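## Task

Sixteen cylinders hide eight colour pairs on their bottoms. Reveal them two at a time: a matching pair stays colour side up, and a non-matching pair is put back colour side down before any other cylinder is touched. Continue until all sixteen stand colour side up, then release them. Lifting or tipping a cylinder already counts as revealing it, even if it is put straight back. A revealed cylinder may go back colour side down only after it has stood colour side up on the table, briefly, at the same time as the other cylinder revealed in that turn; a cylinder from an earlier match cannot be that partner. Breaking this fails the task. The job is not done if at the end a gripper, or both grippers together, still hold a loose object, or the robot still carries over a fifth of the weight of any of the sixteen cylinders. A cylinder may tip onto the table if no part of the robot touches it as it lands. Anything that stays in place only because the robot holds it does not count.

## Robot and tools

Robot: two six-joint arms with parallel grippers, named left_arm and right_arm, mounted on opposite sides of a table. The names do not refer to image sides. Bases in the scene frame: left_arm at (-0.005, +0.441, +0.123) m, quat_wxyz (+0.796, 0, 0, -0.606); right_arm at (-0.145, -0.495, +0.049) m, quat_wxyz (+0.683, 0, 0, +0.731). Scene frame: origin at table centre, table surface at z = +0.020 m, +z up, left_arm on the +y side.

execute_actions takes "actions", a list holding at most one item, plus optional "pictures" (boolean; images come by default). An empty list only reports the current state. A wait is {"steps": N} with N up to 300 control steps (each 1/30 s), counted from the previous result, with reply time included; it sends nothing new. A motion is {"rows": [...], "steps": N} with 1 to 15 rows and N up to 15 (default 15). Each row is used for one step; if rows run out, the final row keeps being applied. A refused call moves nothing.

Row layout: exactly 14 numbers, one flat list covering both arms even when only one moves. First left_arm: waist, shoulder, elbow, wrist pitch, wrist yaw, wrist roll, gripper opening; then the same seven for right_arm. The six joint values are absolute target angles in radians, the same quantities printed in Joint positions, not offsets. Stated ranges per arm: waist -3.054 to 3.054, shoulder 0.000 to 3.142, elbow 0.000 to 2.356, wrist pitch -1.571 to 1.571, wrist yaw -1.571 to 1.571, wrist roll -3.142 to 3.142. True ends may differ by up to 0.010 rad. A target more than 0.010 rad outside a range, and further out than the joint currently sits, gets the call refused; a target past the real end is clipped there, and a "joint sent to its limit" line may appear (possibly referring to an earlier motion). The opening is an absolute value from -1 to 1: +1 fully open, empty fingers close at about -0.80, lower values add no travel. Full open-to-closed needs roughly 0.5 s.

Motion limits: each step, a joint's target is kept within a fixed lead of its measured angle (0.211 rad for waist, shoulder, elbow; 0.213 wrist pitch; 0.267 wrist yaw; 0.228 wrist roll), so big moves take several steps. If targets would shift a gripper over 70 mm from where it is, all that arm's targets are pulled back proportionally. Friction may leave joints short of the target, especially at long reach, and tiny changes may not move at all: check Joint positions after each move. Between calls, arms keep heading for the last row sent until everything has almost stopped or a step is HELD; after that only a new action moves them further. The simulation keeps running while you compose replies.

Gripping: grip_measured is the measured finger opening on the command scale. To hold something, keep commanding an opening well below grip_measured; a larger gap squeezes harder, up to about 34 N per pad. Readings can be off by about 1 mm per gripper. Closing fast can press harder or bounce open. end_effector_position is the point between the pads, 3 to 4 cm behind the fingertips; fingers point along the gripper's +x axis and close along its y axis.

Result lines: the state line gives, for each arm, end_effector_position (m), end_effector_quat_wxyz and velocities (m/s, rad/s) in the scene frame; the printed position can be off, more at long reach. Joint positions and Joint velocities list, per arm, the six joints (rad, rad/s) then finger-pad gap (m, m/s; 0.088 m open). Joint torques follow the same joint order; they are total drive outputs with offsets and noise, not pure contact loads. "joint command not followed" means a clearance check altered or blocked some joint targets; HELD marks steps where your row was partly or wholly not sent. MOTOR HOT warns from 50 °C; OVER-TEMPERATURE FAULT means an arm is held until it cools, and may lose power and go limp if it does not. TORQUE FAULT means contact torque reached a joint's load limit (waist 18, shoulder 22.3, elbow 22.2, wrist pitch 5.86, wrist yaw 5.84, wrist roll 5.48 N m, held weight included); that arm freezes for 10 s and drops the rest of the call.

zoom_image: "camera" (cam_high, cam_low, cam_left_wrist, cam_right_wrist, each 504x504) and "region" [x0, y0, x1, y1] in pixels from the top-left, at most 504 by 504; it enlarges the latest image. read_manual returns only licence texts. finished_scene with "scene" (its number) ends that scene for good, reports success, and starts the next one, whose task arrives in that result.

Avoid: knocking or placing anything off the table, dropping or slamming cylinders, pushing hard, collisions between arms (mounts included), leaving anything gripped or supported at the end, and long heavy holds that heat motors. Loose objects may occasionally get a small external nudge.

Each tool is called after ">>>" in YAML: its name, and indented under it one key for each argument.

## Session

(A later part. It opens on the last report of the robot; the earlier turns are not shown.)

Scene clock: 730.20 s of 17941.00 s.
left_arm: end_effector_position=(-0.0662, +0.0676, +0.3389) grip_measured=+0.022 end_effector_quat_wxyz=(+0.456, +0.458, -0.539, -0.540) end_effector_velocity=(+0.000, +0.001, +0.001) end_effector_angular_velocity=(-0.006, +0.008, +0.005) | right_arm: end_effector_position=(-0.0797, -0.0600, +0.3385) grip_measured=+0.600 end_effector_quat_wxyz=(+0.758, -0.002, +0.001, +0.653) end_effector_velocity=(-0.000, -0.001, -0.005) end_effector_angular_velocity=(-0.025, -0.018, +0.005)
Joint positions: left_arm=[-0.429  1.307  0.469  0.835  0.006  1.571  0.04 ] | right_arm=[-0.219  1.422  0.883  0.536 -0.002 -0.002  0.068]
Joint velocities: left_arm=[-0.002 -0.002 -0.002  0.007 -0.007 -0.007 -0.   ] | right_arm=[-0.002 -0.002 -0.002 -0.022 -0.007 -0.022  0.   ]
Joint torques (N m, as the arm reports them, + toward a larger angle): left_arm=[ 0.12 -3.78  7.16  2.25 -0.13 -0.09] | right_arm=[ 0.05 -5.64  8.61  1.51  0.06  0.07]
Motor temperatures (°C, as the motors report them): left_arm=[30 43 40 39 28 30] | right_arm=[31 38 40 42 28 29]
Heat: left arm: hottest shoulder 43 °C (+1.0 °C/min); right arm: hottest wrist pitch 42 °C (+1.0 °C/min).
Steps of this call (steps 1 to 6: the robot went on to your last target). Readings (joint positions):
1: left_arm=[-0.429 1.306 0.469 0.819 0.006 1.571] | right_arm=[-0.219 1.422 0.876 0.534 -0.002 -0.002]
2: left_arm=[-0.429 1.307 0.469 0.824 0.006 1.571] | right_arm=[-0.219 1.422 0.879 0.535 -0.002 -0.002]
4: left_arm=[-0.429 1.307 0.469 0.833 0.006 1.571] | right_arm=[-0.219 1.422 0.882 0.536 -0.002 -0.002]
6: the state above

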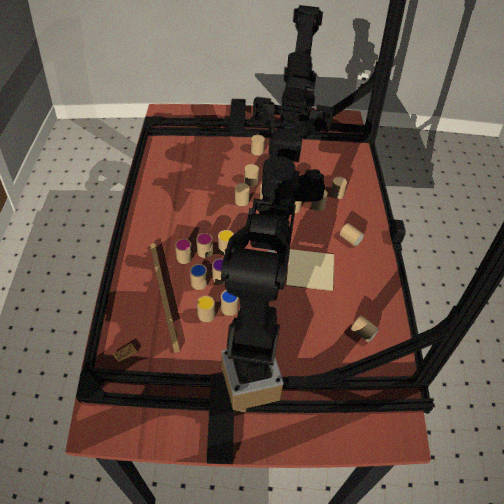

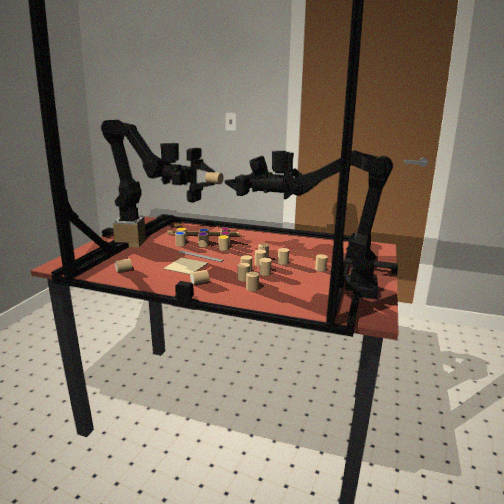

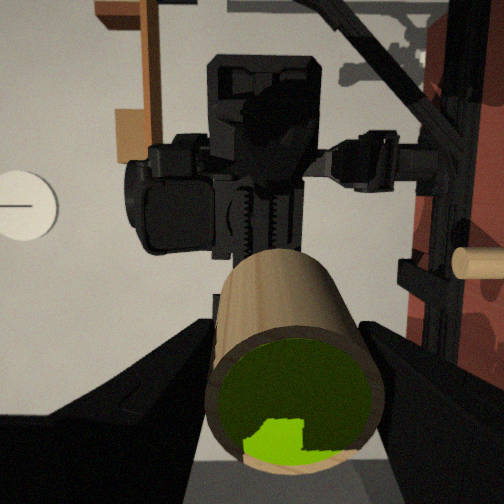

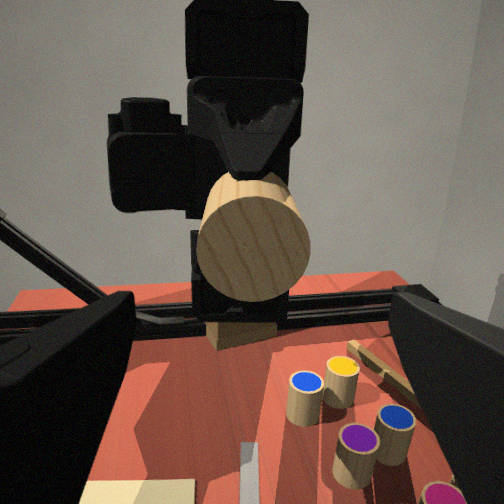

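>>> execute_actions:
  actions:
    - {"rows":[[-0.426,1.4,0.545,0.86,0,1.571,-0.3,-0.218,1.43,0.89,0.537,0,0,0.6],[-0.426,1.4,0.545,0.86,0,1.571,-0.3,-0.218,1.43,0.89,0.537,0,0,0.6],[-0.426,1.4,0.545,0.86,0,1.571,-0.3,-0.218,1.43,0.89,0.537,0,0,0.6],[-0.426,1.49,0.62,0.876,0,1.571,-0.3,-0.218,1.43,0.89,0.537,0,0,0.6],[-0.426,1.49,0.62,0.876,0,1.571,-0.3,-0.218,1.43,0.89,0.537,0,0,0.6],[-0.426,1.49,0.62,0.876,0,1.571,-0.3,-0.218,1.43,0.89,0.537,0,0,0.6],[-0.426,1.585,0.698,0.892,0,1.571,-0.3,-0.218,1.43,0.89,0.537,0,0,0.6],[-0.426,1.585,0.698,0.892,0,1.571,-0.3,-0.218,1.43,0.89,0.537,0,0,0.6],[-0.426,1.585,0.698,0.892,0,1.571,-0.3,-0.218,1.43,0.89,0.537,0,0,0.6],[-0.426,1.585,0.698,0.892,0,1.571,-0.3,-0.218,1.43,0.89,0.537,0,0,0.6],[-0.426,1.585,0.698,0.892,0,1.571,-0.3,-0.218,1.43,0.89,0.537,0,0,0.6],[-0.426,1.585,0.698,0.892,0,1.571,-0.3,-0.218,1.43,0.89,0.537,0,0,0.1]],"steps":15}
  pictures: false

>>> execute_actions:
  actions:
    - {"rows":[[-0.426,1.585,0.698,0.892,0,1.571,-0.3,-0.218,1.43,0.89,0.537,0,0,0],[-0.426,1.585,0.698,0.892,0,1.571,-0.3,-0.218,1.43,0.89,0.537,0,0,-0.3],[-0.426,1.585,0.698,0.892,0,1.571,-0.3,-0.218,1.43,0.89,0.537,0,0,-0.3],[-0.426,1.585,0.698,0.892,0,1.571,-0.3,-0.218,1.43,0.89,0.537,0,0,-0.3],[-0.426,1.585,0.698,0.892,0,1.571,-0.3,-0.218,1.43,0.89,0.537,0,0,-0.3],[-0.426,1.585,0.698,0.892,0,1.571,0.5,-0.218,1.43,0.89,0.537,0,0,-0.3],[-0.426,1.585,0.698,0.892,0,1.571,0.5,-0.218,1.43,0.89,0.537,0,0,-0.3],[-0.426,1.585,0.698,0.892,0,1.571,0.5,-0.218,1.43,0.89,0.537,0,0,-0.3],[-0.426,1.585,0.698,0.892,0,1.571,0.5,-0.218,1.43,0.89,0.537,0,0,-0.3],[-0.426,1.585,0.698,0.892,0,1.571,0.5,-0.218,1.43,0.89,0.537,0,0,-0.3],[-0.426,1.47,0.6,0.872,0,1.571,0.5,-0.218,1.43,0.89,0.537,0,0,-0.3],[-0.426,1.47,0.6,0.872,0,1.571,0.5,-0.218,1.43,0.89,0.537,0,0,-0.3],[-0.426,1.47,0.6,0.872,0,1.571,0.5,-0.218,1.43,0.89,0.537,0,0,-0.3],[-0.426,1.31,0.47,0.84,0,1.571,0.5,-0.218,1.43,0.89,0.537,0,0,-0.3]],"steps":15}
  pictures: false

>>> execute_actions:
  actions:
    - {"rows":[[-0.428,1.31,0.47,0.84,0,1.571,0.5,-0.218,1.43,0.89,0.537,0,0,-0.3],[-0.428,1.31,0.47,0.84,0,1.571,0.5,-0.218,1.43,0.89,0.537,0,0,-0.3],[-0.03,1.31,0.7,-0.86,0,1.571,0.5,-0.3,1.3,0.95,-1.144,0,0,-0.3]],"steps":15}
  pictures: false

>>> execute_actions:
  actions:
    - {"rows":[[-0.03,1.7,1.1,-0.86,0,1.571,0.5,-0.3,1.4,1.05,-1.144,0,0,-0.3],[-0.03,1.7,1.1,-0.86,0,1.571,0.5,-0.3,1.4,1.05,-1.144,0,0,-0.3],[-0.03,1.7,1.1,-0.86,0,1.571,0.5,-0.3,1.4,1.05,-1.144,0,0,-0.3],[-0.03,1.7,1.1,-0.86,0,1.571,0.5,-0.3,1.4,1.05,-1.144,0,0,-0.3],[-0.03,1.7,1.1,-0.86,0,1.571,0.5,-0.3,1.4,1.05,-1.144,0,0,-0.3],[-0.03,1.7,1.1,-0.86,0,1.571,0.5,-0.3,1.4,1.05,-1.144,0,0,-0.3],[-0.03,1.7,1.1,-0.86,0,1.571,0.5,-0.3,1.4,1.05,-1.144,0,0,-0.3],[-0.03,1.7,1.1,-0.86,0,1.571,0.5,-0.3,1.4,1.05,-1.144,0,0,-0.3],[-0.03,1.7,1.1,-0.86,0,1.571,0.5,-0.3,1.4,1.05,-1.144,0,0,-0.3],[-0.03,1.7,1.1,-0.86,0,1.571,0.5,-0.3,1.54,1.113,-1.145,0,0,-0.3],[-0.03,1.82,1.11,-0.861,0,1.571,0.5,-0.3,1.54,1.113,-1.145,0,0,-0.3]],"steps":15}
  pictures: false

>>> execute_actions:
  actions:
    - {"rows":[[-0.03,1.82,1.11,-0.861,0,1.571,0.5,-0.3,1.54,1.113,-1.145,0,0,-0.3],[-0.03,1.82,1.11,-0.861,0,1.571,0.5,-0.3,1.54,1.113,-1.145,0,0,-0.3],[-0.03,1.87,1.07,-0.77,0,1.571,0.5,-0.3,1.568,1.043,-1.046,0,0,-0.3],[-0.03,1.87,1.07,-0.77,0,1.571,0.5,-0.3,1.568,1.043,-1.046,0,0,-0.3],[-0.03,1.87,1.07,-0.77,0,1.571,0.5,-0.3,1.568,1.043,-1.046,0,0,-0.3],[-0.03,1.92,1.032,-0.683,0,1.571,0.5,-0.3,1.598,0.973,-0.946,0,0,-0.3],[-0.03,1.92,1.032,-0.683,0,1.571,0.5,-0.3,1.598,0.973,-0.946,0,0,-0.3],[-0.03,1.92,1.032,-0.683,0,1.571,0.5,-0.3,1.598,0.973,-0.946,0,0,-0.3],[-0.03,1.953,1.009,-0.627,0,1.571,0.5,-0.3,1.618,0.93,-0.884,0,0,-0.3],[-0.03,1.953,1.009,-0.627,0,1.571,0.5,-0.3,1.618,0.93,-0.884,0,0,-0.3],[-0.03,1.953,1.009,-0.627,0,1.571,0.5,-0.3,1.618,0.93,-0.884,0,0,-0.3],[-0.03,1.973,0.995,-0.594,0,1.571,0.5,-0.3,1.628,0.908,-0.852,0,0,-0.3]],"steps":15}
  pictures: false

>>> execute_actions:
  actions:
    - {"rows":[[-0.03,1.973,0.995,-0.594,0,1.571,0.5,-0.3,1.628,0.908,-0.852,0,0,-0.3],[-0.03,1.973,0.995,-0.594,0,1.571,0.1,-0.3,1.628,0.908,-0.852,0,0,-0.3],[-0.03,1.973,0.995,-0.594,0,1.571,0.1,-0.3,1.628,0.908,-0.852,0,0,-0.3],[-0.03,1.973,0.995,-0.594,0,1.571,0.1,-0.3,1.628,0.908,-0.852,0,0,-0.3],[-0.03,1.973,0.995,-0.594,0,1.571,0.1,-0.3,1.628,0.908,-0.852,0,0,0.5],[-0.03,1.973,0.995,-0.594,0,1.571,0,-0.3,1.628,0.908,-0.852,0,0,0.5],[-0.03,1.973,0.995,-0.594,0,1.571,-0.3,-0.3,1.628,0.908,-0.852,0,0,0.5],[-0.03,1.973,0.995,-0.594,0,1.571,-0.3,-0.3,1.628,0.908,-0.852,0,0,0.5],[-0.03,1.973,0.995,-0.594,0,1.571,-0.3,-0.3,1.628,0.908,-0.852,0,0,0.5],[-0.03,1.973,0.995,-0.594,0,1.571,-0.3,-0.3,1.628,0.908,-0.852,0,0,0.5],[-0.03,1.92,1.032,-0.683,0,1.571,-0.3,-0.3,1.598,0.973,-0.946,0,0,0.5],[-0.03,1.92,1.032,-0.683,0,1.571,-0.3,-0.3,1.598,0.973,-0.946,0,0,0.5],[-0.03,1.87,1.07,-0.77,0,1.571,-0.3,-0.3,1.568,1.043,-1.046,0,0,0.5],[-0.03,1.87,1.07,-0.77,0,1.571,-0.3,-0.3,1.568,1.043,-1.046,0,0,0.5],[-0.03,1.82,1.11,-0.861,0,1.571,-0.3,-0.3,1.54,1.113,-1.145,0,0,0.5]],"steps":15}
  pictures: false

>>> execute_actions:
  actions:
    - {"rows":[[-0.03,1.82,1.11,-0.861,0,1.571,-0.3,-0.3,1.54,1.113,-1.145,0,0,0.6],[-0.03,1.7,1.11,-0.861,0,1.571,-0.3,-0.3,1.45,1.113,-1.1,0,0,0.6],[-0.03,1.7,1.11,-0.861,0,1.571,-0.3,-0.3,1.45,1.113,-1.1,0,0,0.6],[-0.03,1.7,1.11,-0.861,0,1.571,-0.3,-0.218,1.3,0.95,0.537,0,0,0.6],[-0.428,1.2,0.6,0.84,0,1.571,-0.3,-0.218,1.3,0.95,0.537,0,0,0.6]],"steps":15}
  pictures: false

>>> execute_actions:
  actions:
    - {"rows":[[-0.428,1.2,0.45,0.84,0,1.571,-0.3,-0.218,1.3,0.85,0.537,0,0,0.6],[-0.428,1.2,0.45,0.84,0,1.571,-0.3,-0.218,1.3,0.85,0.537,0,0,0.6],[-0.428,1.2,0.45,0.84,0,1.571,-0.3,-0.218,1.3,0.85,0.537,0,0,0.6],[-0.428,1.2,0.45,0.84,0,1.571,-0.3,-0.218,1.3,0.85,0.537,0,0,0.6],[-0.428,1.2,0.45,0.84,0,1.571,-0.3,-0.218,1.3,0.85,0.537,0,0,0.6],[-0.428,1.2,0.45,0.84,0,1.571,-0.3,-0.218,1.3,0.85,0.537,0,0,0.6],[-0.428,1.2,0.45,0.84,0,1.571,-0.3,-0.218,1.3,0.85,0.537,0,0,0.6],[-0.428,1.31,0.47,0.84,0,1.571,-0.3,-0.218,1.43,0.89,0.537,0,0,0.6]],"steps":15}
  pictures: false

>>> execute_actions:
  actions:
    - {"steps":8}

Scene clock: 764.23 s of 17941.00 s.
left_arm: end_effector_position=(-0.0759, +0.0057, +0.3356) grip_measured=+0.018 end_effector_quat_wxyz=(+0.455, +0.459, -0.537, -0.541) end_effector_velocity=(-0.003, -0.006, +0.014) end_effector_angular_velocity=(-0.037, -0.001, -0.010) | right_arm: end_effector_position=(-0.0797, -0.0592, +0.3387) grip_measured=+0.202 end_effector_quat_wxyz=(+0.758, -0.002, +0.001, +0.653) end_effector_velocity=(-0.002, -0.000, -0.002) end_effector_angular_velocity=(-0.008, -0.006, +0.020)
Joint positions: left_arm=[-0.428  1.579  0.684  0.887  0.005  1.571  0.04 ] | right_arm=[-0.218  1.425  0.886  0.536 -0.002 -0.002  0.049]
Joint velocities: left_arm=[-0.002  0.007  0.037  0.007  0.007  0.007 -0.001] | right_arm=[-0.002 -0.002 -0.002 -0.007 -0.022 -0.007 -0.064]
Joint torques (N m, as the arm reports them, + toward a larger angle): left_arm=[ 0.19 -5.27  8.13  2.29 -0.12 -0.09] | right_arm=[-0.04 -6.04  7.96  1.5   0.04  0.07]
Motor temperatures (°C, as the motors report them): left_arm=[30 41 41 43 28 30] | right_arm=[31 38 42 43 28 29]
Heat: left arm: hottest wrist pitch 43 °C (+1.0 °C/min); right arm: hottest wrist pitch 43 °C (+2.0 °C/min).
Steps of this call (steps 1 to 30: the robot went on to your last target; steps 31 to 1006: nothing new was sent; steps 1007 to 1021: all 15 steps of this action). Readings (joint positions):
1007: left_arm=[-0.428 1.323 0.478 0.841 0.005 1.571] | right_arm=[-0.218 1.425 0.886 0.536 -0.002 -0.002]
1008: left_arm=[-0.428 1.345 0.496 0.848 0.005 1.571] | right_arm=[-0.218 1.425 0.886 0.536 -0.002 -0.002]
1010: left_arm=[-0.428 1.393 0.534 0.855 0.005 1.571] | right_arm=[-0.218 1.425 0.886 0.536 -0.002 -0.002]
1014: left_arm=[-0.428 1.513 0.635 0.879 0.005 1.571] | right_arm=[-0.218 1.425 0.886 0.536 -0.002 -0.002]
1021: the state above

Scene clock: 764.73 s of 17941.00 s.
left_arm: end_effector_position=(-0.0697, +0.0408, +0.3389) grip_measured=+0.489 end_effector_quat_wxyz=(+0.456, +0.460, -0.537, -0.540) end_effector_velocity=(+0.059, +0.381, -0.002) end_effector_angular_velocity=(-0.013, +0.024, +0.000) | right_arm: end_effector_position=(-0.0800, -0.0592, +0.3387) grip_measured=+0.003 end_effector_quat_wxyz=(+0.757, -0.001, +0.001, +0.653) end_effector_velocity=(-0.004, +0.000, -0.005) end_effector_angular_velocity=(-0.023, -0.004, +0.024)
Joint positions: left_arm=[-0.428  1.427  0.562  0.857  0.003  1.571  0.063] | right_arm=[-0.218  1.425  0.886  0.536 -0.002 -0.001  0.039]
Joint velocities: left_arm=[-0.007 -1.629 -1.355 -0.256 -0.007 -0.022 -0.001] | right_arm=[ 0.002 -0.002 -0.002 -0.022 -0.022 -0.007 -0.001]
Joint torques (N m, as the arm reports them, + toward a larger angle): left_arm=[ 0.15 -5.26  7.07  2.11 -0.08 -0.09] | right_arm=[-0.06 -6.07  8.04  1.45  0.04  0.06]
Motor temperatures (°C, as the motors report them): left_arm=[30 41 41 43 28 30] | right_arm=[31 38 42 43 28 29]
Heat: left arm: hottest wrist pitch 43 °C (+1.0 °C/min); right arm: hottest wrist pitch 43 °C (+2.0 °C/min).
Steps of this call (steps 1 to 15: all 15 steps of this action). Readings (joint positions):
1: left_arm=[-0.428 1.579 0.686 0.888 0.005 1.571] | right_arm=[-0.218 1.425 0.886 0.536 -0.002 -0.002]
2: left_arm=[-0.428 1.579 0.687 0.888 0.005 1.571] | right_arm=[-0.218 1.425 0.886 0.536 -0.002 -0.002]
4: left_arm=[-0.428 1.579 0.687 0.888 0.003 1.571] | right_arm=[-0.218 1.425 0.886 0.536 -0.003 -0.001]
8: left_arm=[-0.428 1.579 0.688 0.889 0.003 1.571] | right_arm=[-0.218 1.425 0.886 0.536 -0.002 -0.001]
15: the state above

Scene clock: 765.23 s of 17941.00 s.
left_arm: end_effector_position=(+0.0827, +0.0779, +0.2764) grip_measured=+0.500 end_effector_quat_wxyz=(+0.417, +0.654, -0.271, -0.570) end_effector_velocity=(-0.052, +0.215, -0.360) end_effector_angular_velocity=(+1.880, +0.465, -0.000) | right_arm: end_effector_position=(-0.0595, -0.1329, +0.2443) grip_measured=+0.003 end_effector_quat_wxyz=(+0.742, -0.203, +0.255, +0.586) end_effector_velocity=(-0.062, -0.252, -0.331) end_effector_angular_velocity=(-1.873, +0.451, +0.019)
Joint positions: left_arm=[-0.033  1.31   0.696  0.068 -0.003  1.571  0.063] | right_arm=[-0.3    1.302  0.949 -0.311  0.002 -0.001  0.039]
Joint velocities: left_arm=[ 0.002 -0.007 -0.002 -1.941  0.007 -0.007 -0.   ] | right_arm=[-0.002 -0.002 -0.002 -1.927 -0.022 -0.007 -0.001]
Joint torques (N m, as the arm reports them, + toward a larger angle): left_arm=[ 0.09 -4.48  7.99  1.75  0.17 -0.11] | right_arm=[ 0.05 -5.86  7.63  1.2  -0.08  0.06]
Motor temperatures (°C, as the motors report them): left_arm=[30 41 41 43 28 30] | right_arm=[31 38 42 43 28 29]
Heat: left arm: hottest wrist pitch 43 °C (+1.0 °C/min); right arm: hottest wrist pitch 43 °C (+2.0 °C/min).
Steps of this call (steps 1 to 15: all 15 steps of this action). Readings (joint positions):
1: left_arm=[-0.428 1.381 0.525 0.853 0.003 1.571] | right_arm=[-0.218 1.425 0.886 0.536 -0.002 -0.001]
2: left_arm=[-0.428 1.351 0.505 0.852 0.003 1.571] | right_arm=[-0.218 1.425 0.886 0.536 -0.002 -0.001]
4: left_arm=[-0.372 1.332 0.554 0.749 0.017 1.571] | right_arm=[-0.243 1.387 0.905 0.403 -0.008 -0.001]
8: left_arm=[-0.150 1.317 0.673 0.533 0.006 1.571] | right_arm=[-0.299 1.314 0.941 0.154 0.002 -0.001]
15: the state above

Scene clock: 765.73 s of 17941.00 s.
left_arm: end_effector_position=(+0.0693, +0.1331, +0.1538) grip_measured=+0.500 end_effector_quat_wxyz=(+0.100, +0.705, +0.067, -0.699) end_effector_velocity=(-0.039, +0.173, -0.175) end_effector_angular_velocity=(+1.095, +0.242, +0.006) | right_arm: end_effector_position=(-0.0857, -0.2434, +0.1490) grip_measured=+0.003 end_effector_quat_wxyz=(+0.558, -0.437, +0.551, +0.441) end_effector_velocity=(-0.021, -0.072, -0.046) end_effector_angular_velocity=(-0.515, +0.145, -0.005)
Joint positions: left_arm=[-0.033  1.801  1.101 -0.824 -0.003  1.571  0.064] | right_arm=[-0.3    1.529  1.093 -1.123  0.001 -0.001  0.039]
Joint velocities: left_arm=[-0.002  0.515 -0.071 -0.535 -0.022 -0.007 -0.   ] | right_arm=[ 0.002  0.193  0.002 -0.344 -0.022  0.007  0.   ]
Joint torques (N m, as the arm reports them, + toward a larger angle): left_arm=[ 0.16 -7.97  7.31  0.85  0.2  -0.06] | right_arm=[-0.04 -6.36  8.19  0.2  -0.08  0.07]
Motor temperatures (°C, as the motors report them): left_arm=[30 41 41 43 28 30] | right_arm=[31 38 42 43 28 29]
Heat: left arm: hottest wrist pitch 43 °C (+1.0 °C/min); right arm: hottest wrist pitch 43 °C (+2.0 °C/min).
Steps of this call (steps 1 to 15: all 15 steps of this action). Readings (joint positions):
1: left_arm=[-0.033 1.343 0.731 -0.018 -0.003 1.571] | right_arm=[-0.300 1.314 0.963 -0.386 0.002 -0.001]
2: left_arm=[-0.033 1.402 0.789 -0.078 -0.003 1.571] | right_arm=[-0.300 1.335 0.986 -0.450 0.002 -0.001]
4: left_arm=[-0.033 1.536 0.924 -0.200 -0.003 1.571] | right_arm=[-0.300 1.374 1.022 -0.573 0.002 -0.001]
8: left_arm=[-0.033 1.674 1.068 -0.455 -0.003 1.571] | right_arm=[-0.300 1.392 1.033 -0.840 0.002 -0.001]
15: the state above

Scene clock: 766.23 s of 17941.00 s.
left_arm: end_effector_position=(+0.0680, +0.1392, +0.0856) grip_measured=+0.500 end_effector_quat_wxyz=(+0.083, +0.703, +0.084, -0.701) end_effector_velocity=(+0.001, +0.008, -0.041) end_effector_angular_velocity=(+0.017, -0.019, +0.005) | right_arm: end_effector_position=(-0.0856, -0.2432, +0.0857) grip_measured=+0.002 end_effector_quat_wxyz=(+0.555, -0.439, +0.554, +0.439) end_effector_velocity=(-0.002, -0.005, -0.035) end_effector_angular_velocity=(+0.004, +0.007, +0.020)
Joint positions: left_arm=[-0.032  1.964  1.002 -0.61  -0.003  1.571  0.064] | right_arm=[-0.3    1.62   0.919 -0.869  0.001 -0.001  0.039]
Joint velocities: left_arm=[-0.002  0.095 -0.071  0.154 -0.022 -0.007 -0.   ] | right_arm=[-0.002  0.042 -0.11   0.154 -0.007 -0.022 -0.   ]
Joint torques (N m, as the arm reports them, + toward a larger angle): left_arm=[ 0.23 -6.48  4.67  0.62  0.18 -0.04] | right_arm=[-0.09 -5.66  5.43  0.31 -0.05  0.08]
Motor temperatures (°C, as the motors report them): left_arm=[30 41 41 43 28 30] | right_arm=[31 38 42 43 28 29]
Heat: left arm: hottest wrist pitch 43 °C (+1.0 °C/min); right arm: hottest wrist pitch 43 °C (+2.0 °C/min).
Steps of this call (steps 1 to 15: all 15 steps of this action). Readings (joint positions):
1: left_arm=[-0.033 1.814 1.100 -0.837 -0.003 1.571] | right_arm=[-0.300 1.533 1.093 -1.130 0.001 -0.001]
2: left_arm=[-0.033 1.820 1.100 -0.844 -0.003 1.571] | right_arm=[-0.300 1.534 1.094 -1.134 0.001 -0.001]
4: left_arm=[-0.033 1.832 1.091 -0.807 -0.003 1.571] | right_arm=[-0.300 1.537 1.081 -1.089 0.001 -0.001]
8: left_arm=[-0.032 1.886 1.059 -0.715 -0.003 1.571] | right_arm=[-0.300 1.570 1.016 -0.986 0.001 -0.001]
15: the state above

Scene clock: 766.73 s of 17941.00 s.
left_arm: end_effector_position=(+0.0664, +0.1458, +0.1120) grip_measured=+0.021 end_effector_quat_wxyz=(+0.069, +0.701, +0.098, -0.703) end_effector_velocity=(-0.001, +0.014, +0.339) end_effector_angular_velocity=(+0.145, +0.013, -0.011) | right_arm: end_effector_position=(-0.0866, -0.2474, +0.1122) grip_measured=+0.490 end_effector_quat_wxyz=(+0.543, -0.449, +0.566, +0.429) end_effector_velocity=(-0.012, -0.025, +0.351) end_effector_angular_velocity=(-0.260, +0.099, +0.008)
Joint positions: left_arm=[-0.032  1.905  1.046 -0.752 -0.003  1.571  0.04 ] | right_arm=[-0.3    1.597  1.007 -1.024  0.001 -0.001  0.063]
Joint velocities: left_arm=[-0.002 -0.716  0.628 -1.487 -0.022  0.007 -0.   ] | right_arm=[ 0.002 -0.354  1.106 -1.736 -0.037 -0.007  0.005]
Joint torques (N m, as the arm reports them, + toward a larger angle): left_arm=[ 0.17 -9.71  7.68  0.2   0.18 -0.06] | right_arm=[ 0.01 -9.65  8.4  -0.13 -0.07  0.04]
Motor temperatures (°C, as the motors report them): left_arm=[30 42 41 43 28 30] | right_arm=[31 38 42 43 28 29]
Heat: left arm: hottest wrist pitch 43 °C (+1.0 °C/min); right arm: hottest wrist pitch 43 °C (+2.0 °C/min).
Steps of this call (steps 1 to 15: all 15 steps of this action). Readings (joint positions):
1: left_arm=[-0.032 1.966 1.000 -0.606 -0.003 1.571] | right_arm=[-0.300 1.620 0.916 -0.864 0.001 -0.001]
2: left_arm=[-0.032 1.967 1.000 -0.602 -0.003 1.571] | right_arm=[-0.300 1.620 0.915 -0.860 0.001 -0.001]
4: left_arm=[-0.032 1.967 1.000 -0.598 -0.003 1.571] | right_arm=[-0.300 1.620 0.915 -0.856 0.001 -0.001]
8: left_arm=[-0.032 1.967 1.000 -0.598 -0.003 1.571] | right_arm=[-0.300 1.620 0.915 -0.854 0.001 -0.001]
15: the state above

Scene clock: 767.23 s of 17941.00 s.
left_arm: end_effector_position=(-0.0565, +0.1179, +0.2359) grip_measured=+0.021 end_effector_quat_wxyz=(+0.233, +0.622, -0.334, -0.669) end_effector_velocity=(-0.035, -0.244, +0.320) end_effector_angular_velocity=(-2.002, +0.301, +0.019) | right_arm: end_effector_position=(-0.0883, -0.1246, +0.2446) grip_measured=+0.600 end_effector_quat_wxyz=(+0.718, -0.212, +0.247, +0.616) end_effector_velocity=(+0.043, +0.265, +0.344) end_effector_angular_velocity=(+1.973, -0.326, +0.005)
Joint positions: left_arm=[-0.424  1.227  0.615 -0.131  0.006  1.57   0.04 ] | right_arm=[-0.221  1.312  0.958 -0.31  -0.    -0.001  0.068]
Joint velocities: left_arm=[-0.002 -0.237 -0.168  1.956 -0.022 -0.007 -0.   ] | right_arm=[-0.002 -0.002 -0.002  2.     0.007 -0.022 -0.   ]
Joint torques (N m, as the arm reports them, + toward a larger angle): left_arm=[-0.2  -4.58  7.07  2.05 -0.13 -0.07] | right_arm=[ 0.18 -7.1   6.7   1.45 -0.03  0.07]
Motor temperatures (°C, as the motors report them): left_arm=[30 42 41 42 28 30] | right_arm=[31 38 42 43 28 29]
Heat: left arm: hottest shoulder 42 °C (+0.0 °C/min); right arm: hottest wrist pitch 43 °C (+2.0 °C/min).
Steps of this call (steps 1 to 15: all 15 steps of this action). Readings (joint positions):
1: left_arm=[-0.032 1.883 1.064 -0.792 -0.003 1.571] | right_arm=[-0.300 1.585 1.040 -1.067 0.001 -0.001]
2: left_arm=[-0.032 1.843 1.077 -0.810 -0.003 1.571] | right_arm=[-0.300 1.556 1.063 -1.079 0.001 -0.001]
4: left_arm=[-0.032 1.766 1.092 -0.841 -0.003 1.571] | right_arm=[-0.293 1.476 1.068 -1.036 0.005 -0.001]
8: left_arm=[-0.234 1.512 0.885 -0.575 -0.006 1.571] | right_arm=[-0.227 1.321 0.982 -0.771 -0.001 -0.001]
15: the state above

Scene clock: 767.73 s of 17941.00 s.
left_arm: end_effector_position=(-0.0648, +0.0683, +0.3287) grip_measured=+0.020 end_effector_quat_wxyz=(+0.445, +0.471, -0.527, -0.550) end_effector_velocity=(-0.000, -0.015, +0.171) end_effector_angular_velocity=(-0.730, +0.122, +0.010) | right_arm: end_effector_position=(-0.0787, -0.0608, +0.3347) grip_measured=+0.600 end_effector_quat_wxyz=(+0.759, -0.009, +0.009, +0.651) end_effector_velocity=(+0.003, +0.008, +0.055) end_effector_angular_velocity=(+0.286, -0.052, -0.010)
Joint positions: left_arm=[-0.425  1.305  0.466  0.791  0.006  1.571  0.04 ] | right_arm=[-0.221  1.419  0.884  0.51  -0.    -0.001  0.068]
Joint velocities: left_arm=[ 0.002  0.002  0.046  0.696 -0.007 -0.007 -0.001] | right_arm=[-0.002  0.037 -0.002  0.33   0.007 -0.007 -0.   ]
Joint torques (N m, as the arm reports them, + toward a larger angle): left_arm=[-0.22 -3.67  7.18  1.75 -0.14 -0.07] | right_arm=[ 0.19 -5.75  8.19  1.62 -0.03  0.04]
Motor temperatures (°C, as the motors report them): left_arm=[30 42 41 43 28 30] | right_arm=[31 38 42 43 28 29]
Heat: left arm: hottest wrist pitch 43 °C (+1.0 °C/min); right arm: hottest wrist pitch 43 °C (+2.0 °C/min).
Steps of this call (steps 1 to 15: all 15 steps of this action). Readings (joint positions):
1: left_arm=[-0.424 1.220 0.590 -0.049 0.006 1.570] | right_arm=[-0.221 1.311 0.945 -0.233 -0.000 -0.001]
2: left_arm=[-0.424 1.208 0.559 0.023 0.006 1.570] | right_arm=[-0.221 1.306 0.926 -0.166 -0.000 -0.001]
4: left_arm=[-0.424 1.200 0.497 0.138 0.006 1.571] | right_arm=[-0.221 1.301 0.887 -0.043 -0.000 -0.001]
8: left_arm=[-0.425 1.225 0.449 0.395 0.006 1.570] | right_arm=[-0.221 1.321 0.856 0.218 -0.000 -0.001]
15: the state above

Scene clock: 768.00 s of 17941.00 s.
left_arm: end_effector_position=(-0.0649, +0.0676, +0.3385) grip_measured=+0.020 end_effector_quat_wxyz=(+0.457, +0.459, -0.538, -0.540) end_effector_velocity=(+0.000, +0.001, -0.002) end_effector_angular_velocity=(+0.008, +0.006, +0.005) | right_arm: end_effector_position=(-0.0786, -0.0606, +0.3396) grip_measured=+0.600 end_effector_quat_wxyz=(+0.759, -0.001, +0.000, +0.651) end_effector_velocity=(+0.002, -0.002, +0.007) end_effector_angular_velocity=(+0.025, -0.011, -0.010)
Joint positions: left_arm=[-0.425  1.307  0.468  0.835  0.006  1.571  0.04 ] | right_arm=[-0.221  1.42   0.884  0.534 -0.    -0.001  0.068]
Joint velocities: left_arm=[-0.002 -0.002 -0.002 -0.007 -0.007 -0.007 -0.   ] | right_arm=[-0.002 -0.007 -0.002  0.022  0.007 -0.007 -0.   ]
Joint torques (N m, as the arm reports them, + toward a larger angle): left_arm=[-0.21 -3.74  7.22  2.22 -0.14 -0.09] | right_arm=[ 0.18 -5.35  8.14  1.57 -0.03  0.03]
Motor temperatures (°C, as the motors report them): left_arm=[30 42 41 43 28 30] | right_arm=[31 38 42 43 28 29]
Heat: left arm: hottest wrist pitch 43 °C (+1.0 °C/min); right arm: hottest wrist pitch 43 °C (+2.0 °C/min).
Steps of this call (steps 1 to 8: the robot went on to your last target). Readings (joint positions):
1: left_arm=[-0.425 1.306 0.467 0.808 0.006 1.571] | right_arm=[-0.221 1.420 0.884 0.519 -0.000 -0.001]
2: left_arm=[-0.425 1.306 0.468 0.816 0.006 1.571] | right_arm=[-0.221 1.420 0.884 0.525 -0.000 -0.001]
4: left_arm=[-0.425 1.306 0.468 0.824 0.006 1.571] | right_arm=[-0.221 1.420 0.884 0.531 -0.000 -0.001]
8: the state above

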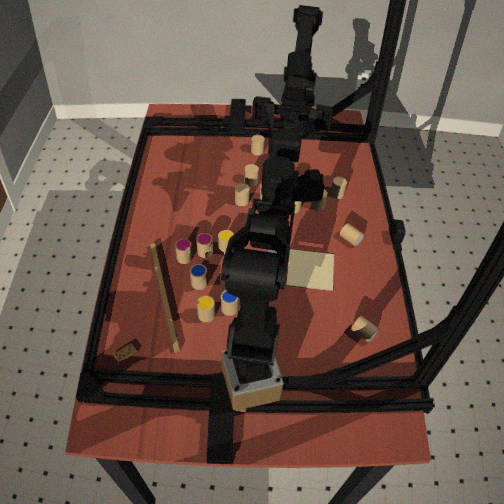

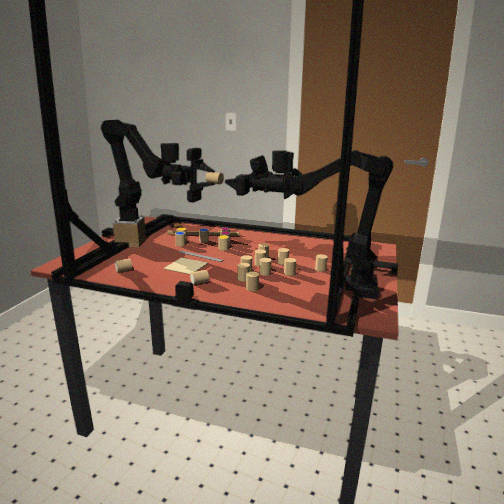

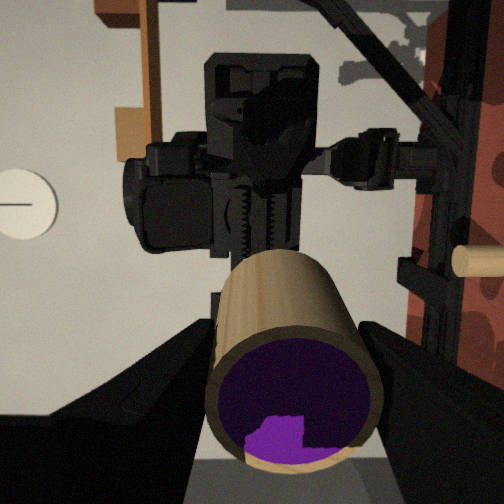

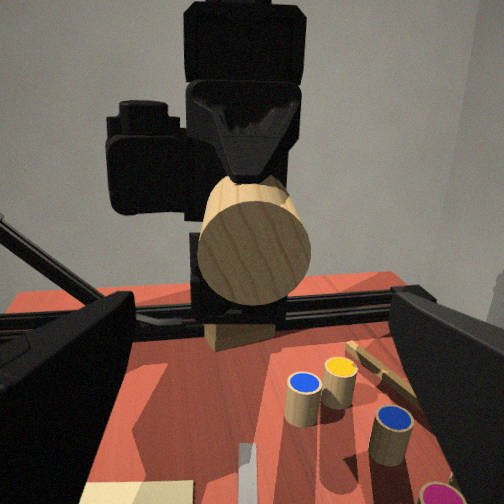

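>>> execute_actions:
  actions:
    - {"rows":[[-0.426,1.4,0.545,0.86,0,1.571,-0.3,-0.218,1.432,0.885,0.537,0,0,0.6],[-0.426,1.4,0.545,0.86,0,1.571,-0.3,-0.218,1.432,0.885,0.537,0,0,0.6],[-0.426,1.4,0.545,0.86,0,1.571,-0.3,-0.218,1.432,0.885,0.537,0,0,0.6],[-0.426,1.49,0.62,0.876,0,1.571,-0.3,-0.218,1.432,0.885,0.537,0,0,0.6],[-0.426,1.49,0.62,0.876,0,1.571,-0.3,-0.218,1.432,0.885,0.537,0,0,0.6],[-0.426,1.49,0.62,0.876,0,1.571,-0.3,-0.218,1.432,0.885,0.537,0,0,0.6],[-0.426,1.585,0.698,0.892,0,1.571,-0.3,-0.218,1.432,0.885,0.537,0,0,0.6],[-0.426,1.585,0.698,0.892,0,1.571,-0.3,-0.218,1.432,0.885,0.537,0,0,0.6],[-0.426,1.585,0.698,0.892,0,1.571,-0.3,-0.218,1.432,0.885,0.537,0,0,0.6],[-0.426,1.585,0.698,0.892,0,1.571,-0.3,-0.218,1.432,0.885,0.537,0,0,0.6],[-0.426,1.585,0.698,0.892,0,1.571,-0.3,-0.218,1.432,0.885,0.537,0,0,0.6],[-0.426,1.585,0.698,0.892,0,1.571,-0.3,-0.218,1.432,0.885,0.537,0,0,0.1]],"steps":15}
  pictures: false

>>> execute_actions:
  actions:
    - {"rows":[[-0.426,1.585,0.698,0.892,0,1.571,-0.3,-0.218,1.432,0.885,0.537,0,0,0],[-0.426,1.585,0.698,0.892,0,1.571,-0.3,-0.218,1.432,0.885,0.537,0,0,-0.3],[-0.426,1.585,0.698,0.892,0,1.571,-0.3,-0.218,1.432,0.885,0.537,0,0,-0.3],[-0.426,1.585,0.698,0.892,0,1.571,-0.3,-0.218,1.432,0.885,0.537,0,0,-0.3],[-0.426,1.585,0.698,0.892,0,1.571,-0.3,-0.218,1.432,0.885,0.537,0,0,-0.3],[-0.426,1.585,0.698,0.892,0,1.571,0.6,-0.218,1.432,0.885,0.537,0,0,-0.3],[-0.426,1.585,0.698,0.892,0,1.571,0.6,-0.218,1.432,0.885,0.537,0,0,-0.3],[-0.426,1.585,0.698,0.892,0,1.571,0.6,-0.218,1.432,0.885,0.537,0,0,-0.3],[-0.426,1.585,0.698,0.892,0,1.571,0.6,-0.218,1.432,0.885,0.537,0,0,-0.3],[-0.426,1.585,0.698,0.892,0,1.571,0.6,-0.218,1.432,0.885,0.537,0,0,-0.3],[-0.426,1.47,0.6,0.872,0,1.571,0.6,-0.218,1.432,0.885,0.537,0,0,-0.3],[-0.426,1.47,0.6,0.872,0,1.571,0.6,-0.218,1.432,0.885,0.537,0,0,-0.3],[-0.426,1.47,0.6,0.872,0,1.571,0.6,-0.218,1.432,0.885,0.537,0,0,-0.3],[-0.426,1.31,0.47,0.84,0,1.571,0.6,-0.218,1.432,0.885,0.537,0,0,-0.3]],"steps":15}
  pictures: false

>>> execute_actions:
  actions:
    - {"rows":[[-0.428,1.1,0.35,0.75,0,1.571,0.6,-0.218,1.43,0.885,0.537,0,0,-0.3],[-0.428,1.1,0.35,0.75,0,1.571,0.6,-0.218,1.43,0.885,0.537,0,0,-0.3],[-0.428,1.1,0.35,0.75,0,1.571,0.6,0.05,1.3,0.95,-1.144,0,0,-0.3]],"steps":15}
  pictures: false

>>> execute_actions:
  actions:
    - {"rows":[[-0.428,1.1,0.35,0.75,0,1.571,0.6,0.05,1.4,1.05,-1.144,0,0,-0.3],[-0.428,1.1,0.35,0.75,0,1.571,0.6,0.05,1.4,1.05,-1.144,0,0,-0.3],[-0.428,1.1,0.35,0.75,0,1.571,0.6,0.05,1.4,1.05,-1.144,0,0,-0.3],[-0.428,1.1,0.35,0.75,0,1.571,0.6,0.05,1.4,1.05,-1.144,0,0,-0.3],[-0.428,1.1,0.35,0.75,0,1.571,0.6,0.05,1.4,1.05,-1.144,0,0,-0.3],[-0.428,1.1,0.35,0.75,0,1.571,0.6,0.05,1.4,1.05,-1.144,0,0,-0.3],[-0.428,1.1,0.35,0.75,0,1.571,0.6,0.05,1.4,1.05,-1.144,0,0,-0.3],[-0.428,1.1,0.35,0.75,0,1.571,0.6,0.05,1.4,1.05,-1.144,0,0,-0.3],[-0.428,1.1,0.35,0.75,0,1.571,0.6,0.05,1.4,1.05,-1.144,0,0,-0.3],[-0.428,1.1,0.35,0.75,0,1.571,0.6,0.05,1.54,1.113,-1.145,0,0,-0.3]],"steps":15}
  pictures: false

>>> execute_actions:
  actions:
    - {"rows":[[-0.428,1.1,0.35,0.75,0,1.571,0.6,0.05,1.568,1.043,-1.046,0,0,-0.3],[-0.428,1.1,0.35,0.75,0,1.571,0.6,0.05,1.568,1.043,-1.046,0,0,-0.3],[-0.428,1.1,0.35,0.75,0,1.571,0.6,0.05,1.568,1.043,-1.046,0,0,-0.3],[-0.428,1.1,0.35,0.75,0,1.571,0.6,0.05,1.598,0.973,-0.946,0,0,-0.3],[-0.428,1.1,0.35,0.75,0,1.571,0.6,0.05,1.598,0.973,-0.946,0,0,-0.3],[-0.428,1.1,0.35,0.75,0,1.571,0.6,0.05,1.598,0.973,-0.946,0,0,-0.3],[-0.428,1.1,0.35,0.75,0,1.571,0.6,0.05,1.618,0.93,-0.884,0,0,-0.3],[-0.428,1.1,0.35,0.75,0,1.571,0.6,0.05,1.618,0.93,-0.884,0,0,-0.3],[-0.428,1.1,0.35,0.75,0,1.571,0.6,0.05,1.618,0.93,-0.884,0,0,-0.3],[-0.428,1.1,0.35,0.75,0,1.571,0.6,0.05,1.631,0.904,-0.85,0,0,-0.3]],"steps":15}
  pictures: false

>>> execute_actions:
  actions:
    - {"rows":[[-0.428,1.1,0.35,0.75,0,1.571,0.6,0.05,1.631,0.904,-0.85,0,0,-0.3],[-0.428,1.1,0.35,0.75,0,1.571,0.6,0.05,1.631,0.904,-0.85,0,0,0.45],[-0.428,1.1,0.35,0.75,0,1.571,0.6,0.05,1.631,0.904,-0.85,0,0,0.45],[-0.428,1.1,0.35,0.75,0,1.571,0.6,0.05,1.631,0.904,-0.85,0,0,0.45],[-0.428,1.1,0.35,0.75,0,1.571,0.6,0.05,1.631,0.904,-0.85,0,0,0.45],[-0.428,1.1,0.35,0.75,0,1.571,0.6,0.05,1.631,0.904,-0.85,0,0,0.45],[-0.428,1.1,0.35,0.75,0,1.571,0.6,0.05,1.631,0.904,-0.85,0,0,0.45],[-0.428,1.1,0.35,0.75,0,1.571,0.6,0.05,1.598,0.973,-0.946,0,0,0.45],[-0.428,1.1,0.35,0.75,0,1.571,0.6,0.05,1.598,0.973,-0.946,0,0,0.45],[-0.428,1.1,0.35,0.75,0,1.571,0.6,0.05,1.568,1.043,-1.046,0,0,0.45],[-0.428,1.1,0.35,0.75,0,1.571,0.6,0.05,1.568,1.043,-1.046,0,0,0.45],[-0.428,1.1,0.35,0.75,0,1.571,0.6,0.05,1.54,1.113,-1.145,0,0,0.45]],"steps":15}
  pictures: false

>>> execute_actions:
  actions:
    - {"rows":[[-0.428,1.1,0.35,0.75,0,1.571,0.6,-0.155,1.69,1.29,-1.16,0,0,0.45],[-0.428,1.1,0.35,0.75,0,1.571,0.6,-0.155,1.69,1.29,-1.16,0,0,0.45],[-0.428,1.1,0.35,0.75,0,1.571,0.6,-0.155,1.69,1.29,-1.16,0,0,0.45],[-0.428,1.1,0.35,0.75,0,1.571,0.6,-0.155,1.843,1.451,-1.178,0,0,0.45]],"steps":15}

Scene clock: 789.50 s of 17941.00 s.
left_arm: end_effector_position=(-0.0749, +0.0055, +0.3358) grip_measured=+0.018 end_effector_quat_wxyz=(+0.456, +0.460, -0.537, -0.540) end_effector_velocity=(-0.007, -0.005, +0.013) end_effector_angular_velocity=(-0.037, +0.028, -0.029) | right_arm: end_effector_position=(-0.0789, -0.0599, +0.3393) grip_measured=+0.202 end_effector_quat_wxyz=(+0.759, -0.001, +0.000, +0.651) end_effector_velocity=(-0.002, -0.000, -0.002) end_effector_angular_velocity=(-0.008, -0.006, +0.020)
Joint positions: left_arm=[-0.426  1.579  0.685  0.887  0.005  1.571  0.04 ] | right_arm=[-0.22   1.422  0.885  0.535 -0.    -0.001  0.049]
Joint velocities: left_arm=[-0.007  0.012  0.032  0.022  0.022 -0.022 -0.   ] | right_arm=[-0.002 -0.002 -0.002 -0.007 -0.022 -0.007 -0.063]
Joint torques (N m, as the arm reports them, + toward a larger angle): left_arm=[-0.01 -5.21  8.17  2.31 -0.13 -0.09] | right_arm=[ 0.08 -5.51  7.54  1.55 -0.01  0.05]
Motor temperatures (°C, as the motors report them): left_arm=[30 41 41 44 28 30] | right_arm=[31 38 42 44 28 29]
Heat: left arm: hottest wrist pitch 44 °C (+1.0 °C/min); right arm: hottest wrist pitch 44 °C (+2.0 °C/min).
Steps of this call (steps 1 to 30: the robot went on to your last target; steps 31 to 630: nothing new was sent; steps 631 to 645: all 15 steps of this action). Readings (joint positions):
631: left_arm=[-0.426 1.322 0.477 0.841 0.005 1.571] | right_arm=[-0.220 1.422 0.885 0.535 -0.000 -0.001]
632: left_arm=[-0.426 1.344 0.495 0.848 0.005 1.571] | right_arm=[-0.220 1.422 0.885 0.535 -0.000 -0.001]
634: left_arm=[-0.426 1.394 0.535 0.856 0.005 1.571] | right_arm=[-0.220 1.422 0.885 0.535 -0.000 -0.001]
638: left_arm=[-0.426 1.512 0.633 0.879 0.005 1.571] | right_arm=[-0.220 1.422 0.885 0.535 -0.000 -0.001]
645: the state above

Scene clock: 790.00 s of 17941.00 s.
left_arm: end_effector_position=(-0.0690, +0.0410, +0.3391) grip_measured=+0.600 end_effector_quat_wxyz=(+0.456, +0.460, -0.537, -0.540) end_effector_velocity=(+0.061, +0.375, -0.008) end_effector_angular_velocity=(+0.001, +0.022, +0.010) | right_arm: end_effector_position=(-0.0791, -0.0598, +0.3391) grip_measured=+0.003 end_effector_quat_wxyz=(+0.758, -0.001, +0.001, +0.652) end_effector_velocity=(+0.002, -0.000, -0.007) end_effector_angular_velocity=(-0.028, -0.003, -0.020)
Joint positions: left_arm=[-0.426  1.425  0.561  0.857  0.004  1.571  0.068] | right_arm=[-0.219  1.423  0.885  0.536 -0.001 -0.     0.039]
Joint velocities: left_arm=[ 0.002 -1.6   -1.341 -0.256 -0.007 -0.022 -0.021] | right_arm=[ 0.002  0.002 -0.002 -0.022  0.022 -0.007 -0.   ]
Joint torques (N m, as the arm reports them, + toward a larger angle): left_arm=[ 0.02 -4.89  7.55  2.14 -0.09 -0.08] | right_arm=[ 0.04 -5.59  7.61  1.52 -0.04  0.05]
Motor temperatures (°C, as the motors report them): left_arm=[30 41 41 44 28 30] | right_arm=[31 38 42 44 28 29]
Heat: left arm: hottest wrist pitch 44 °C (+1.0 °C/min); right arm: hottest wrist pitch 44 °C (+2.0 °C/min).
Steps of this call (steps 1 to 15: all 15 steps of this action). Readings (joint positions):
1: left_arm=[-0.426 1.579 0.686 0.888 0.005 1.571] | right_arm=[-0.220 1.422 0.885 0.535 -0.000 -0.001]
2: left_arm=[-0.426 1.579 0.687 0.888 0.005 1.571] | right_arm=[-0.220 1.422 0.885 0.535 -0.000 -0.001]
4: left_arm=[-0.426 1.579 0.687 0.888 0.004 1.571] | right_arm=[-0.219 1.422 0.885 0.536 -0.001 -0.000]
8: left_arm=[-0.426 1.579 0.688 0.889 0.004 1.571] | right_arm=[-0.219 1.422 0.885 0.536 -0.001 -0.000]
15: the state above

Scene clock: 790.50 s of 17941.00 s.
left_arm: end_effector_position=(-0.0590, +0.1046, +0.3398) grip_measured=+0.600 end_effector_quat_wxyz=(+0.458, +0.458, -0.539, -0.538) end_effector_velocity=(+0.001, +0.002, -0.002) end_effector_angular_velocity=(+0.011, +0.021, +0.005) | right_arm: end_effector_position=(-0.1907, -0.1198, +0.2503) grip_measured=+0.003 end_effector_quat_wxyz=(+0.631, -0.229, +0.204, +0.713) end_effector_velocity=(+0.032, -0.247, -0.343) end_effector_angular_velocity=(-1.931, -0.241, -0.004)
Joint positions: left_arm=[-0.426  1.107  0.357  0.751  0.004  1.571  0.068] | right_arm=[ 0.051  1.304  0.947 -0.266 -0.002 -0.     0.039]
Joint velocities: left_arm=[-0.002 -0.007 -0.007 -0.007 -0.007 -0.022  0.   ] | right_arm=[-0.002 -0.007  0.002 -1.956  0.007 -0.007 -0.   ]
Joint torques (N m, as the arm reports them, + toward a larger angle): left_arm=[-0.19 -3.79  6.44  1.94 -0.1  -0.1 ] | right_arm=[-0.21 -6.12  7.99  1.46  0.04  0.03]
Motor temperatures (°C, as the motors report them): left_arm=[30 41 41 44 28 30] | right_arm=[32 38 42 44 28 29]
Heat: left arm: hottest wrist pitch 44 °C (+1.0 °C/min); right arm: hottest wrist pitch 44 °C (+2.0 °C/min).
Steps of this call (steps 1 to 15: all 15 steps of this action). Readings (joint positions):
1: left_arm=[-0.426 1.364 0.509 0.840 0.004 1.571] | right_arm=[-0.219 1.423 0.885 0.536 -0.001 -0.000]
2: left_arm=[-0.426 1.297 0.461 0.807 0.004 1.571] | right_arm=[-0.219 1.423 0.885 0.536 -0.001 -0.000]
4: left_arm=[-0.426 1.187 0.388 0.769 0.004 1.571] | right_arm=[-0.171 1.397 0.898 0.439 0.018 -0.001]
8: left_arm=[-0.426 1.116 0.363 0.759 0.004 1.571] | right_arm=[0.017 1.329 0.933 0.200 -0.008 -0.001]
15: the state above

Scene clock: 791.00 s of 17941.00 s.
left_arm: end_effector_position=(-0.0590, +0.1047, +0.3399) grip_measured=+0.600 end_effector_quat_wxyz=(+0.459, +0.458, -0.539, -0.538) end_effector_velocity=(+0.002, -0.001, -0.001) end_effector_angular_velocity=(+0.008, +0.006, +0.020) | right_arm: end_effector_position=(-0.1767, -0.2371, +0.1489) grip_measured=+0.002 end_effector_quat_wxyz=(+0.473, -0.524, +0.466, +0.534) end_effector_velocity=(+0.008, -0.091, -0.057) end_effector_angular_velocity=(-0.645, -0.055, +0.005)
Joint positions: left_arm=[-0.426  1.106  0.356  0.751  0.004  1.571  0.068] | right_arm=[ 0.051  1.528  1.092 -1.117 -0.002 -0.     0.039]
Joint velocities: left_arm=[-0.002  0.002  0.002 -0.007 -0.022 -0.007 -0.   ] | right_arm=[-0.002  0.232  0.002 -0.418 -0.022 -0.007  0.   ]
Joint torques (N m, as the arm reports them, + toward a larger angle): left_arm=[-0.22 -3.62  6.35  1.95 -0.1  -0.1 ] | right_arm=[-0.08 -6.52  8.48  0.27  0.06  0.03]
Motor temperatures (°C, as the motors report them): left_arm=[30 41 41 44 28 30] | right_arm=[32 38 42 44 28 29]
Heat: left arm: hottest wrist pitch 44 °C (+1.0 °C/min); right arm: hottest wrist pitch 44 °C (+2.0 °C/min).
Steps of this call (steps 1 to 15: all 15 steps of this action). Readings (joint positions):
1: left_arm=[-0.426 1.107 0.357 0.751 0.004 1.571] | right_arm=[0.051 1.318 0.961 -0.341 -0.002 -0.000]
2: left_arm=[-0.426 1.107 0.356 0.751 0.004 1.571] | right_arm=[0.051 1.338 0.984 -0.403 -0.002 -0.000]
4: left_arm=[-0.426 1.106 0.356 0.751 0.004 1.571] | right_arm=[0.051 1.375 1.022 -0.526 -0.002 -0.000]
8: left_arm=[-0.426 1.106 0.356 0.751 0.004 1.571] | right_arm=[0.051 1.391 1.034 -0.794 -0.002 -0.000]
15: the state above

Scene clock: 791.50 s of 17941.00 s.
left_arm: end_effector_position=(-0.0590, +0.1047, +0.3400) grip_measured=+0.600 end_effector_quat_wxyz=(+0.459, +0.458, -0.539, -0.538) end_effector_velocity=(+0.000, +0.001, -0.002) end_effector_angular_velocity=(+0.008, +0.006, +0.005) | right_arm: end_effector_position=(-0.1765, -0.2386, +0.0833) grip_measured=+0.003 end_effector_quat_wxyz=(+0.469, -0.528, +0.470, +0.529) end_effector_velocity=(-0.002, +0.010, -0.006) end_effector_angular_velocity=(+0.055, +0.014, +0.005)
Joint positions: left_arm=[-0.426  1.106  0.356  0.751  0.004  1.571  0.068] | right_arm=[ 0.051  1.623  0.911 -0.859 -0.002 -0.     0.039]
Joint velocities: left_arm=[-0.002 -0.002 -0.002 -0.007 -0.007 -0.007  0.   ] | right_arm=[-0.002  0.002 -0.022  0.081 -0.007 -0.007 -0.   ]
Joint torques (N m, as the arm reports them, + toward a larger angle): left_arm=[-0.19 -3.65  6.45  1.95 -0.1  -0.1 ] | right_arm=[-0.1  -5.45  5.23  0.28  0.04  0.02]
Motor temperatures (°C, as the motors report them): left_arm=[30 41 41 44 28 30] | right_arm=[32 38 42 44 28 29]
Heat: left arm: hottest wrist pitch 44 °C (+1.0 °C/min); right arm: hottest wrist pitch 44 °C (+2.0 °C/min).
Steps of this call (steps 1 to 15: all 15 steps of this action). Readings (joint positions):
1: left_arm=[-0.426 1.106 0.356 0.751 0.004 1.571] | right_arm=[0.051 1.535 1.083 -1.106 -0.002 -0.000]
2: left_arm=[-0.426 1.106 0.356 0.751 0.004 1.571] | right_arm=[0.051 1.539 1.074 -1.079 -0.002 -0.000]
4: left_arm=[-0.426 1.106 0.356 0.751 0.004 1.571] | right_arm=[0.051 1.554 1.051 -1.038 -0.002 -0.000]
8: left_arm=[-0.426 1.106 0.356 0.751 0.004 1.571] | right_arm=[0.051 1.591 0.972 -0.931 -0.002 -0.000]
15: the state above

Scene clock: 792.00 s of 17941.00 s.
left_arm: end_effector_position=(-0.0590, +0.1047, +0.3400) grip_measured=+0.600 end_effector_quat_wxyz=(+0.459, +0.458, -0.539, -0.538) end_effector_velocity=(-0.002, +0.001, +0.001) end_effector_angular_velocity=(-0.004, +0.023, -0.010) | right_arm: end_effector_position=(-0.1768, -0.2361, +0.1409) grip_measured=+0.447 end_effector_quat_wxyz=(+0.468, -0.529, +0.471, +0.528) end_effector_velocity=(-0.008, +0.065, +0.214) end_effector_angular_velocity=(+0.501, +0.067, +0.005)
Joint positions: left_arm=[-0.426  1.106  0.356  0.751  0.004  1.571  0.068] | right_arm=[ 0.051  1.557  1.087 -1.105 -0.002 -0.     0.061]
Joint velocities: left_arm=[-0.002 -0.002 -0.002  0.007  0.007 -0.022 -0.   ] | right_arm=[-0.002 -0.359  0.52  -0.374 -0.007 -0.007  0.001]
Joint torques (N m, as the arm reports them, + toward a larger angle): left_arm=[-0.2  -3.66  6.39  1.94 -0.09 -0.11] | right_arm=[-0.11 -5.31  5.15 -0.31  0.04  0.03]
Motor temperatures (°C, as the motors report them): left_arm=[30 41 41 44 28 30] | right_arm=[32 38 42 44 28 29]
Heat: left arm: hottest wrist pitch 44 °C (+1.0 °C/min); right arm: hottest wrist pitch 44 °C (+2.0 °C/min).
Steps of this call (steps 1 to 15: all 15 steps of this action). Readings (joint positions):
1: left_arm=[-0.426 1.106 0.356 0.751 0.004 1.571] | right_arm=[0.051 1.623 0.911 -0.856 -0.002 -0.000]
2: left_arm=[-0.426 1.106 0.356 0.751 0.004 1.571] | right_arm=[0.051 1.623 0.911 -0.854 -0.002 -0.000]
4: left_arm=[-0.426 1.106 0.356 0.751 0.004 1.571] | right_arm=[0.051 1.623 0.911 -0.853 -0.002 -0.000]
8: left_arm=[-0.426 1.106 0.356 0.751 0.004 1.571] | right_arm=[0.051 1.623 0.920 -0.873 -0.002 -0.000]
15: the state above

Scene clock: 792.50 s of 17941.00 s.
left_arm: end_effector_position=(-0.0590, +0.1047, +0.3400) grip_measured=+0.600 end_effector_quat_wxyz=(+0.459, +0.458, -0.539, -0.538) end_effector_velocity=(-0.000, +0.001, -0.002) end_effector_angular_velocity=(+0.008, +0.006, -0.005) | right_arm: end_effector_position=(-0.1150, -0.1584, +0.1511) grip_measured=+0.450 end_effector_quat_wxyz=(+0.523, -0.478, +0.520, +0.477) end_effector_velocity=(+0.001, +0.012, +0.012) end_effector_angular_velocity=(+0.042, +0.004, +0.005)
Joint positions: left_arm=[-0.426  1.106  0.356  0.751  0.004  1.571  0.068] | right_arm=[-0.157  1.832  1.44  -1.176  0.003 -0.001  0.061]
Joint velocities: left_arm=[ 0.002 -0.002 -0.002 -0.007  0.007 -0.007 -0.   ] | right_arm=[-0.002  0.002  0.051 -0.007 -0.007 -0.007 -0.   ]
Joint torques (N m, as the arm reports them, + toward a larger angle): left_arm=[-0.19 -3.58  6.39  1.95 -0.1  -0.11] | right_arm=[ 0.14 -7.34  6.87 -0.04 -0.12  0.04]
Motor temperatures (°C, as the motors report them): left_arm=[30 41 41 44 28 30] | right_arm=[32 38 42 44 28 29]
Heat: left arm: hottest wrist pitch 44 °C (+1.0 °C/min); right arm: hottest wrist pitch 44 °C (+2.0 °C/min).
Steps of this call (steps 1 to 15: all 15 steps of this action). Readings (joint positions):
1: left_arm=[-0.426 1.106 0.356 0.751 0.004 1.571] | right_arm=[0.032 1.567 1.127 -1.140 -0.014 -0.001]
2: left_arm=[-0.426 1.106 0.356 0.751 0.004 1.571] | right_arm=[-0.018 1.593 1.177 -1.150 -0.013 -0.001]
4: left_arm=[-0.426 1.106 0.356 0.751 0.004 1.571] | right_arm=[-0.109 1.669 1.276 -1.154 0.002 -0.001]
8: left_arm=[-0.426 1.106 0.356 0.751 0.004 1.571] | right_arm=[-0.158 1.811 1.421 -1.164 0.003 -0.001]
15: the state above

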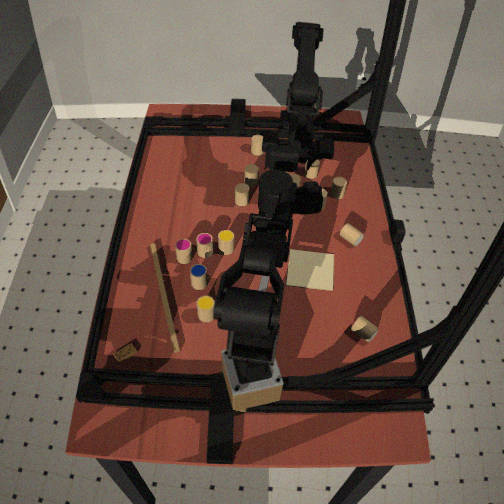

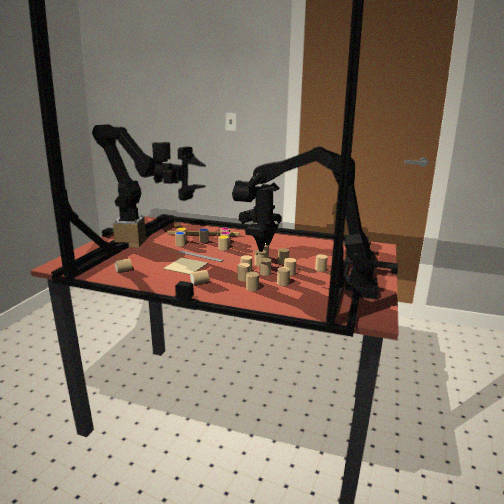

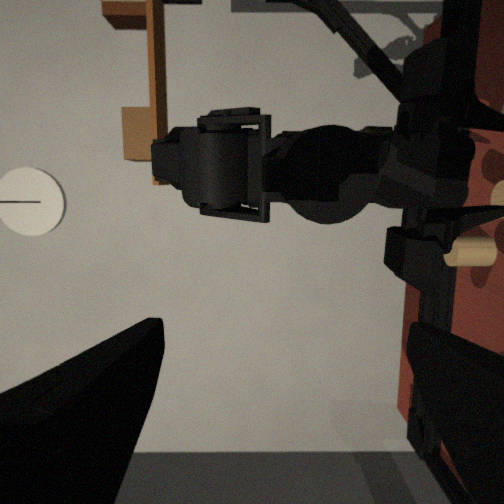

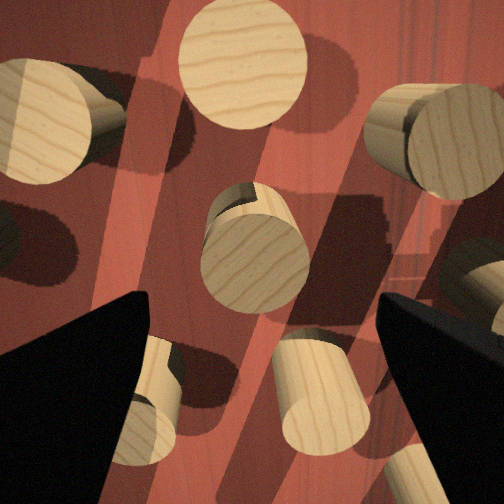

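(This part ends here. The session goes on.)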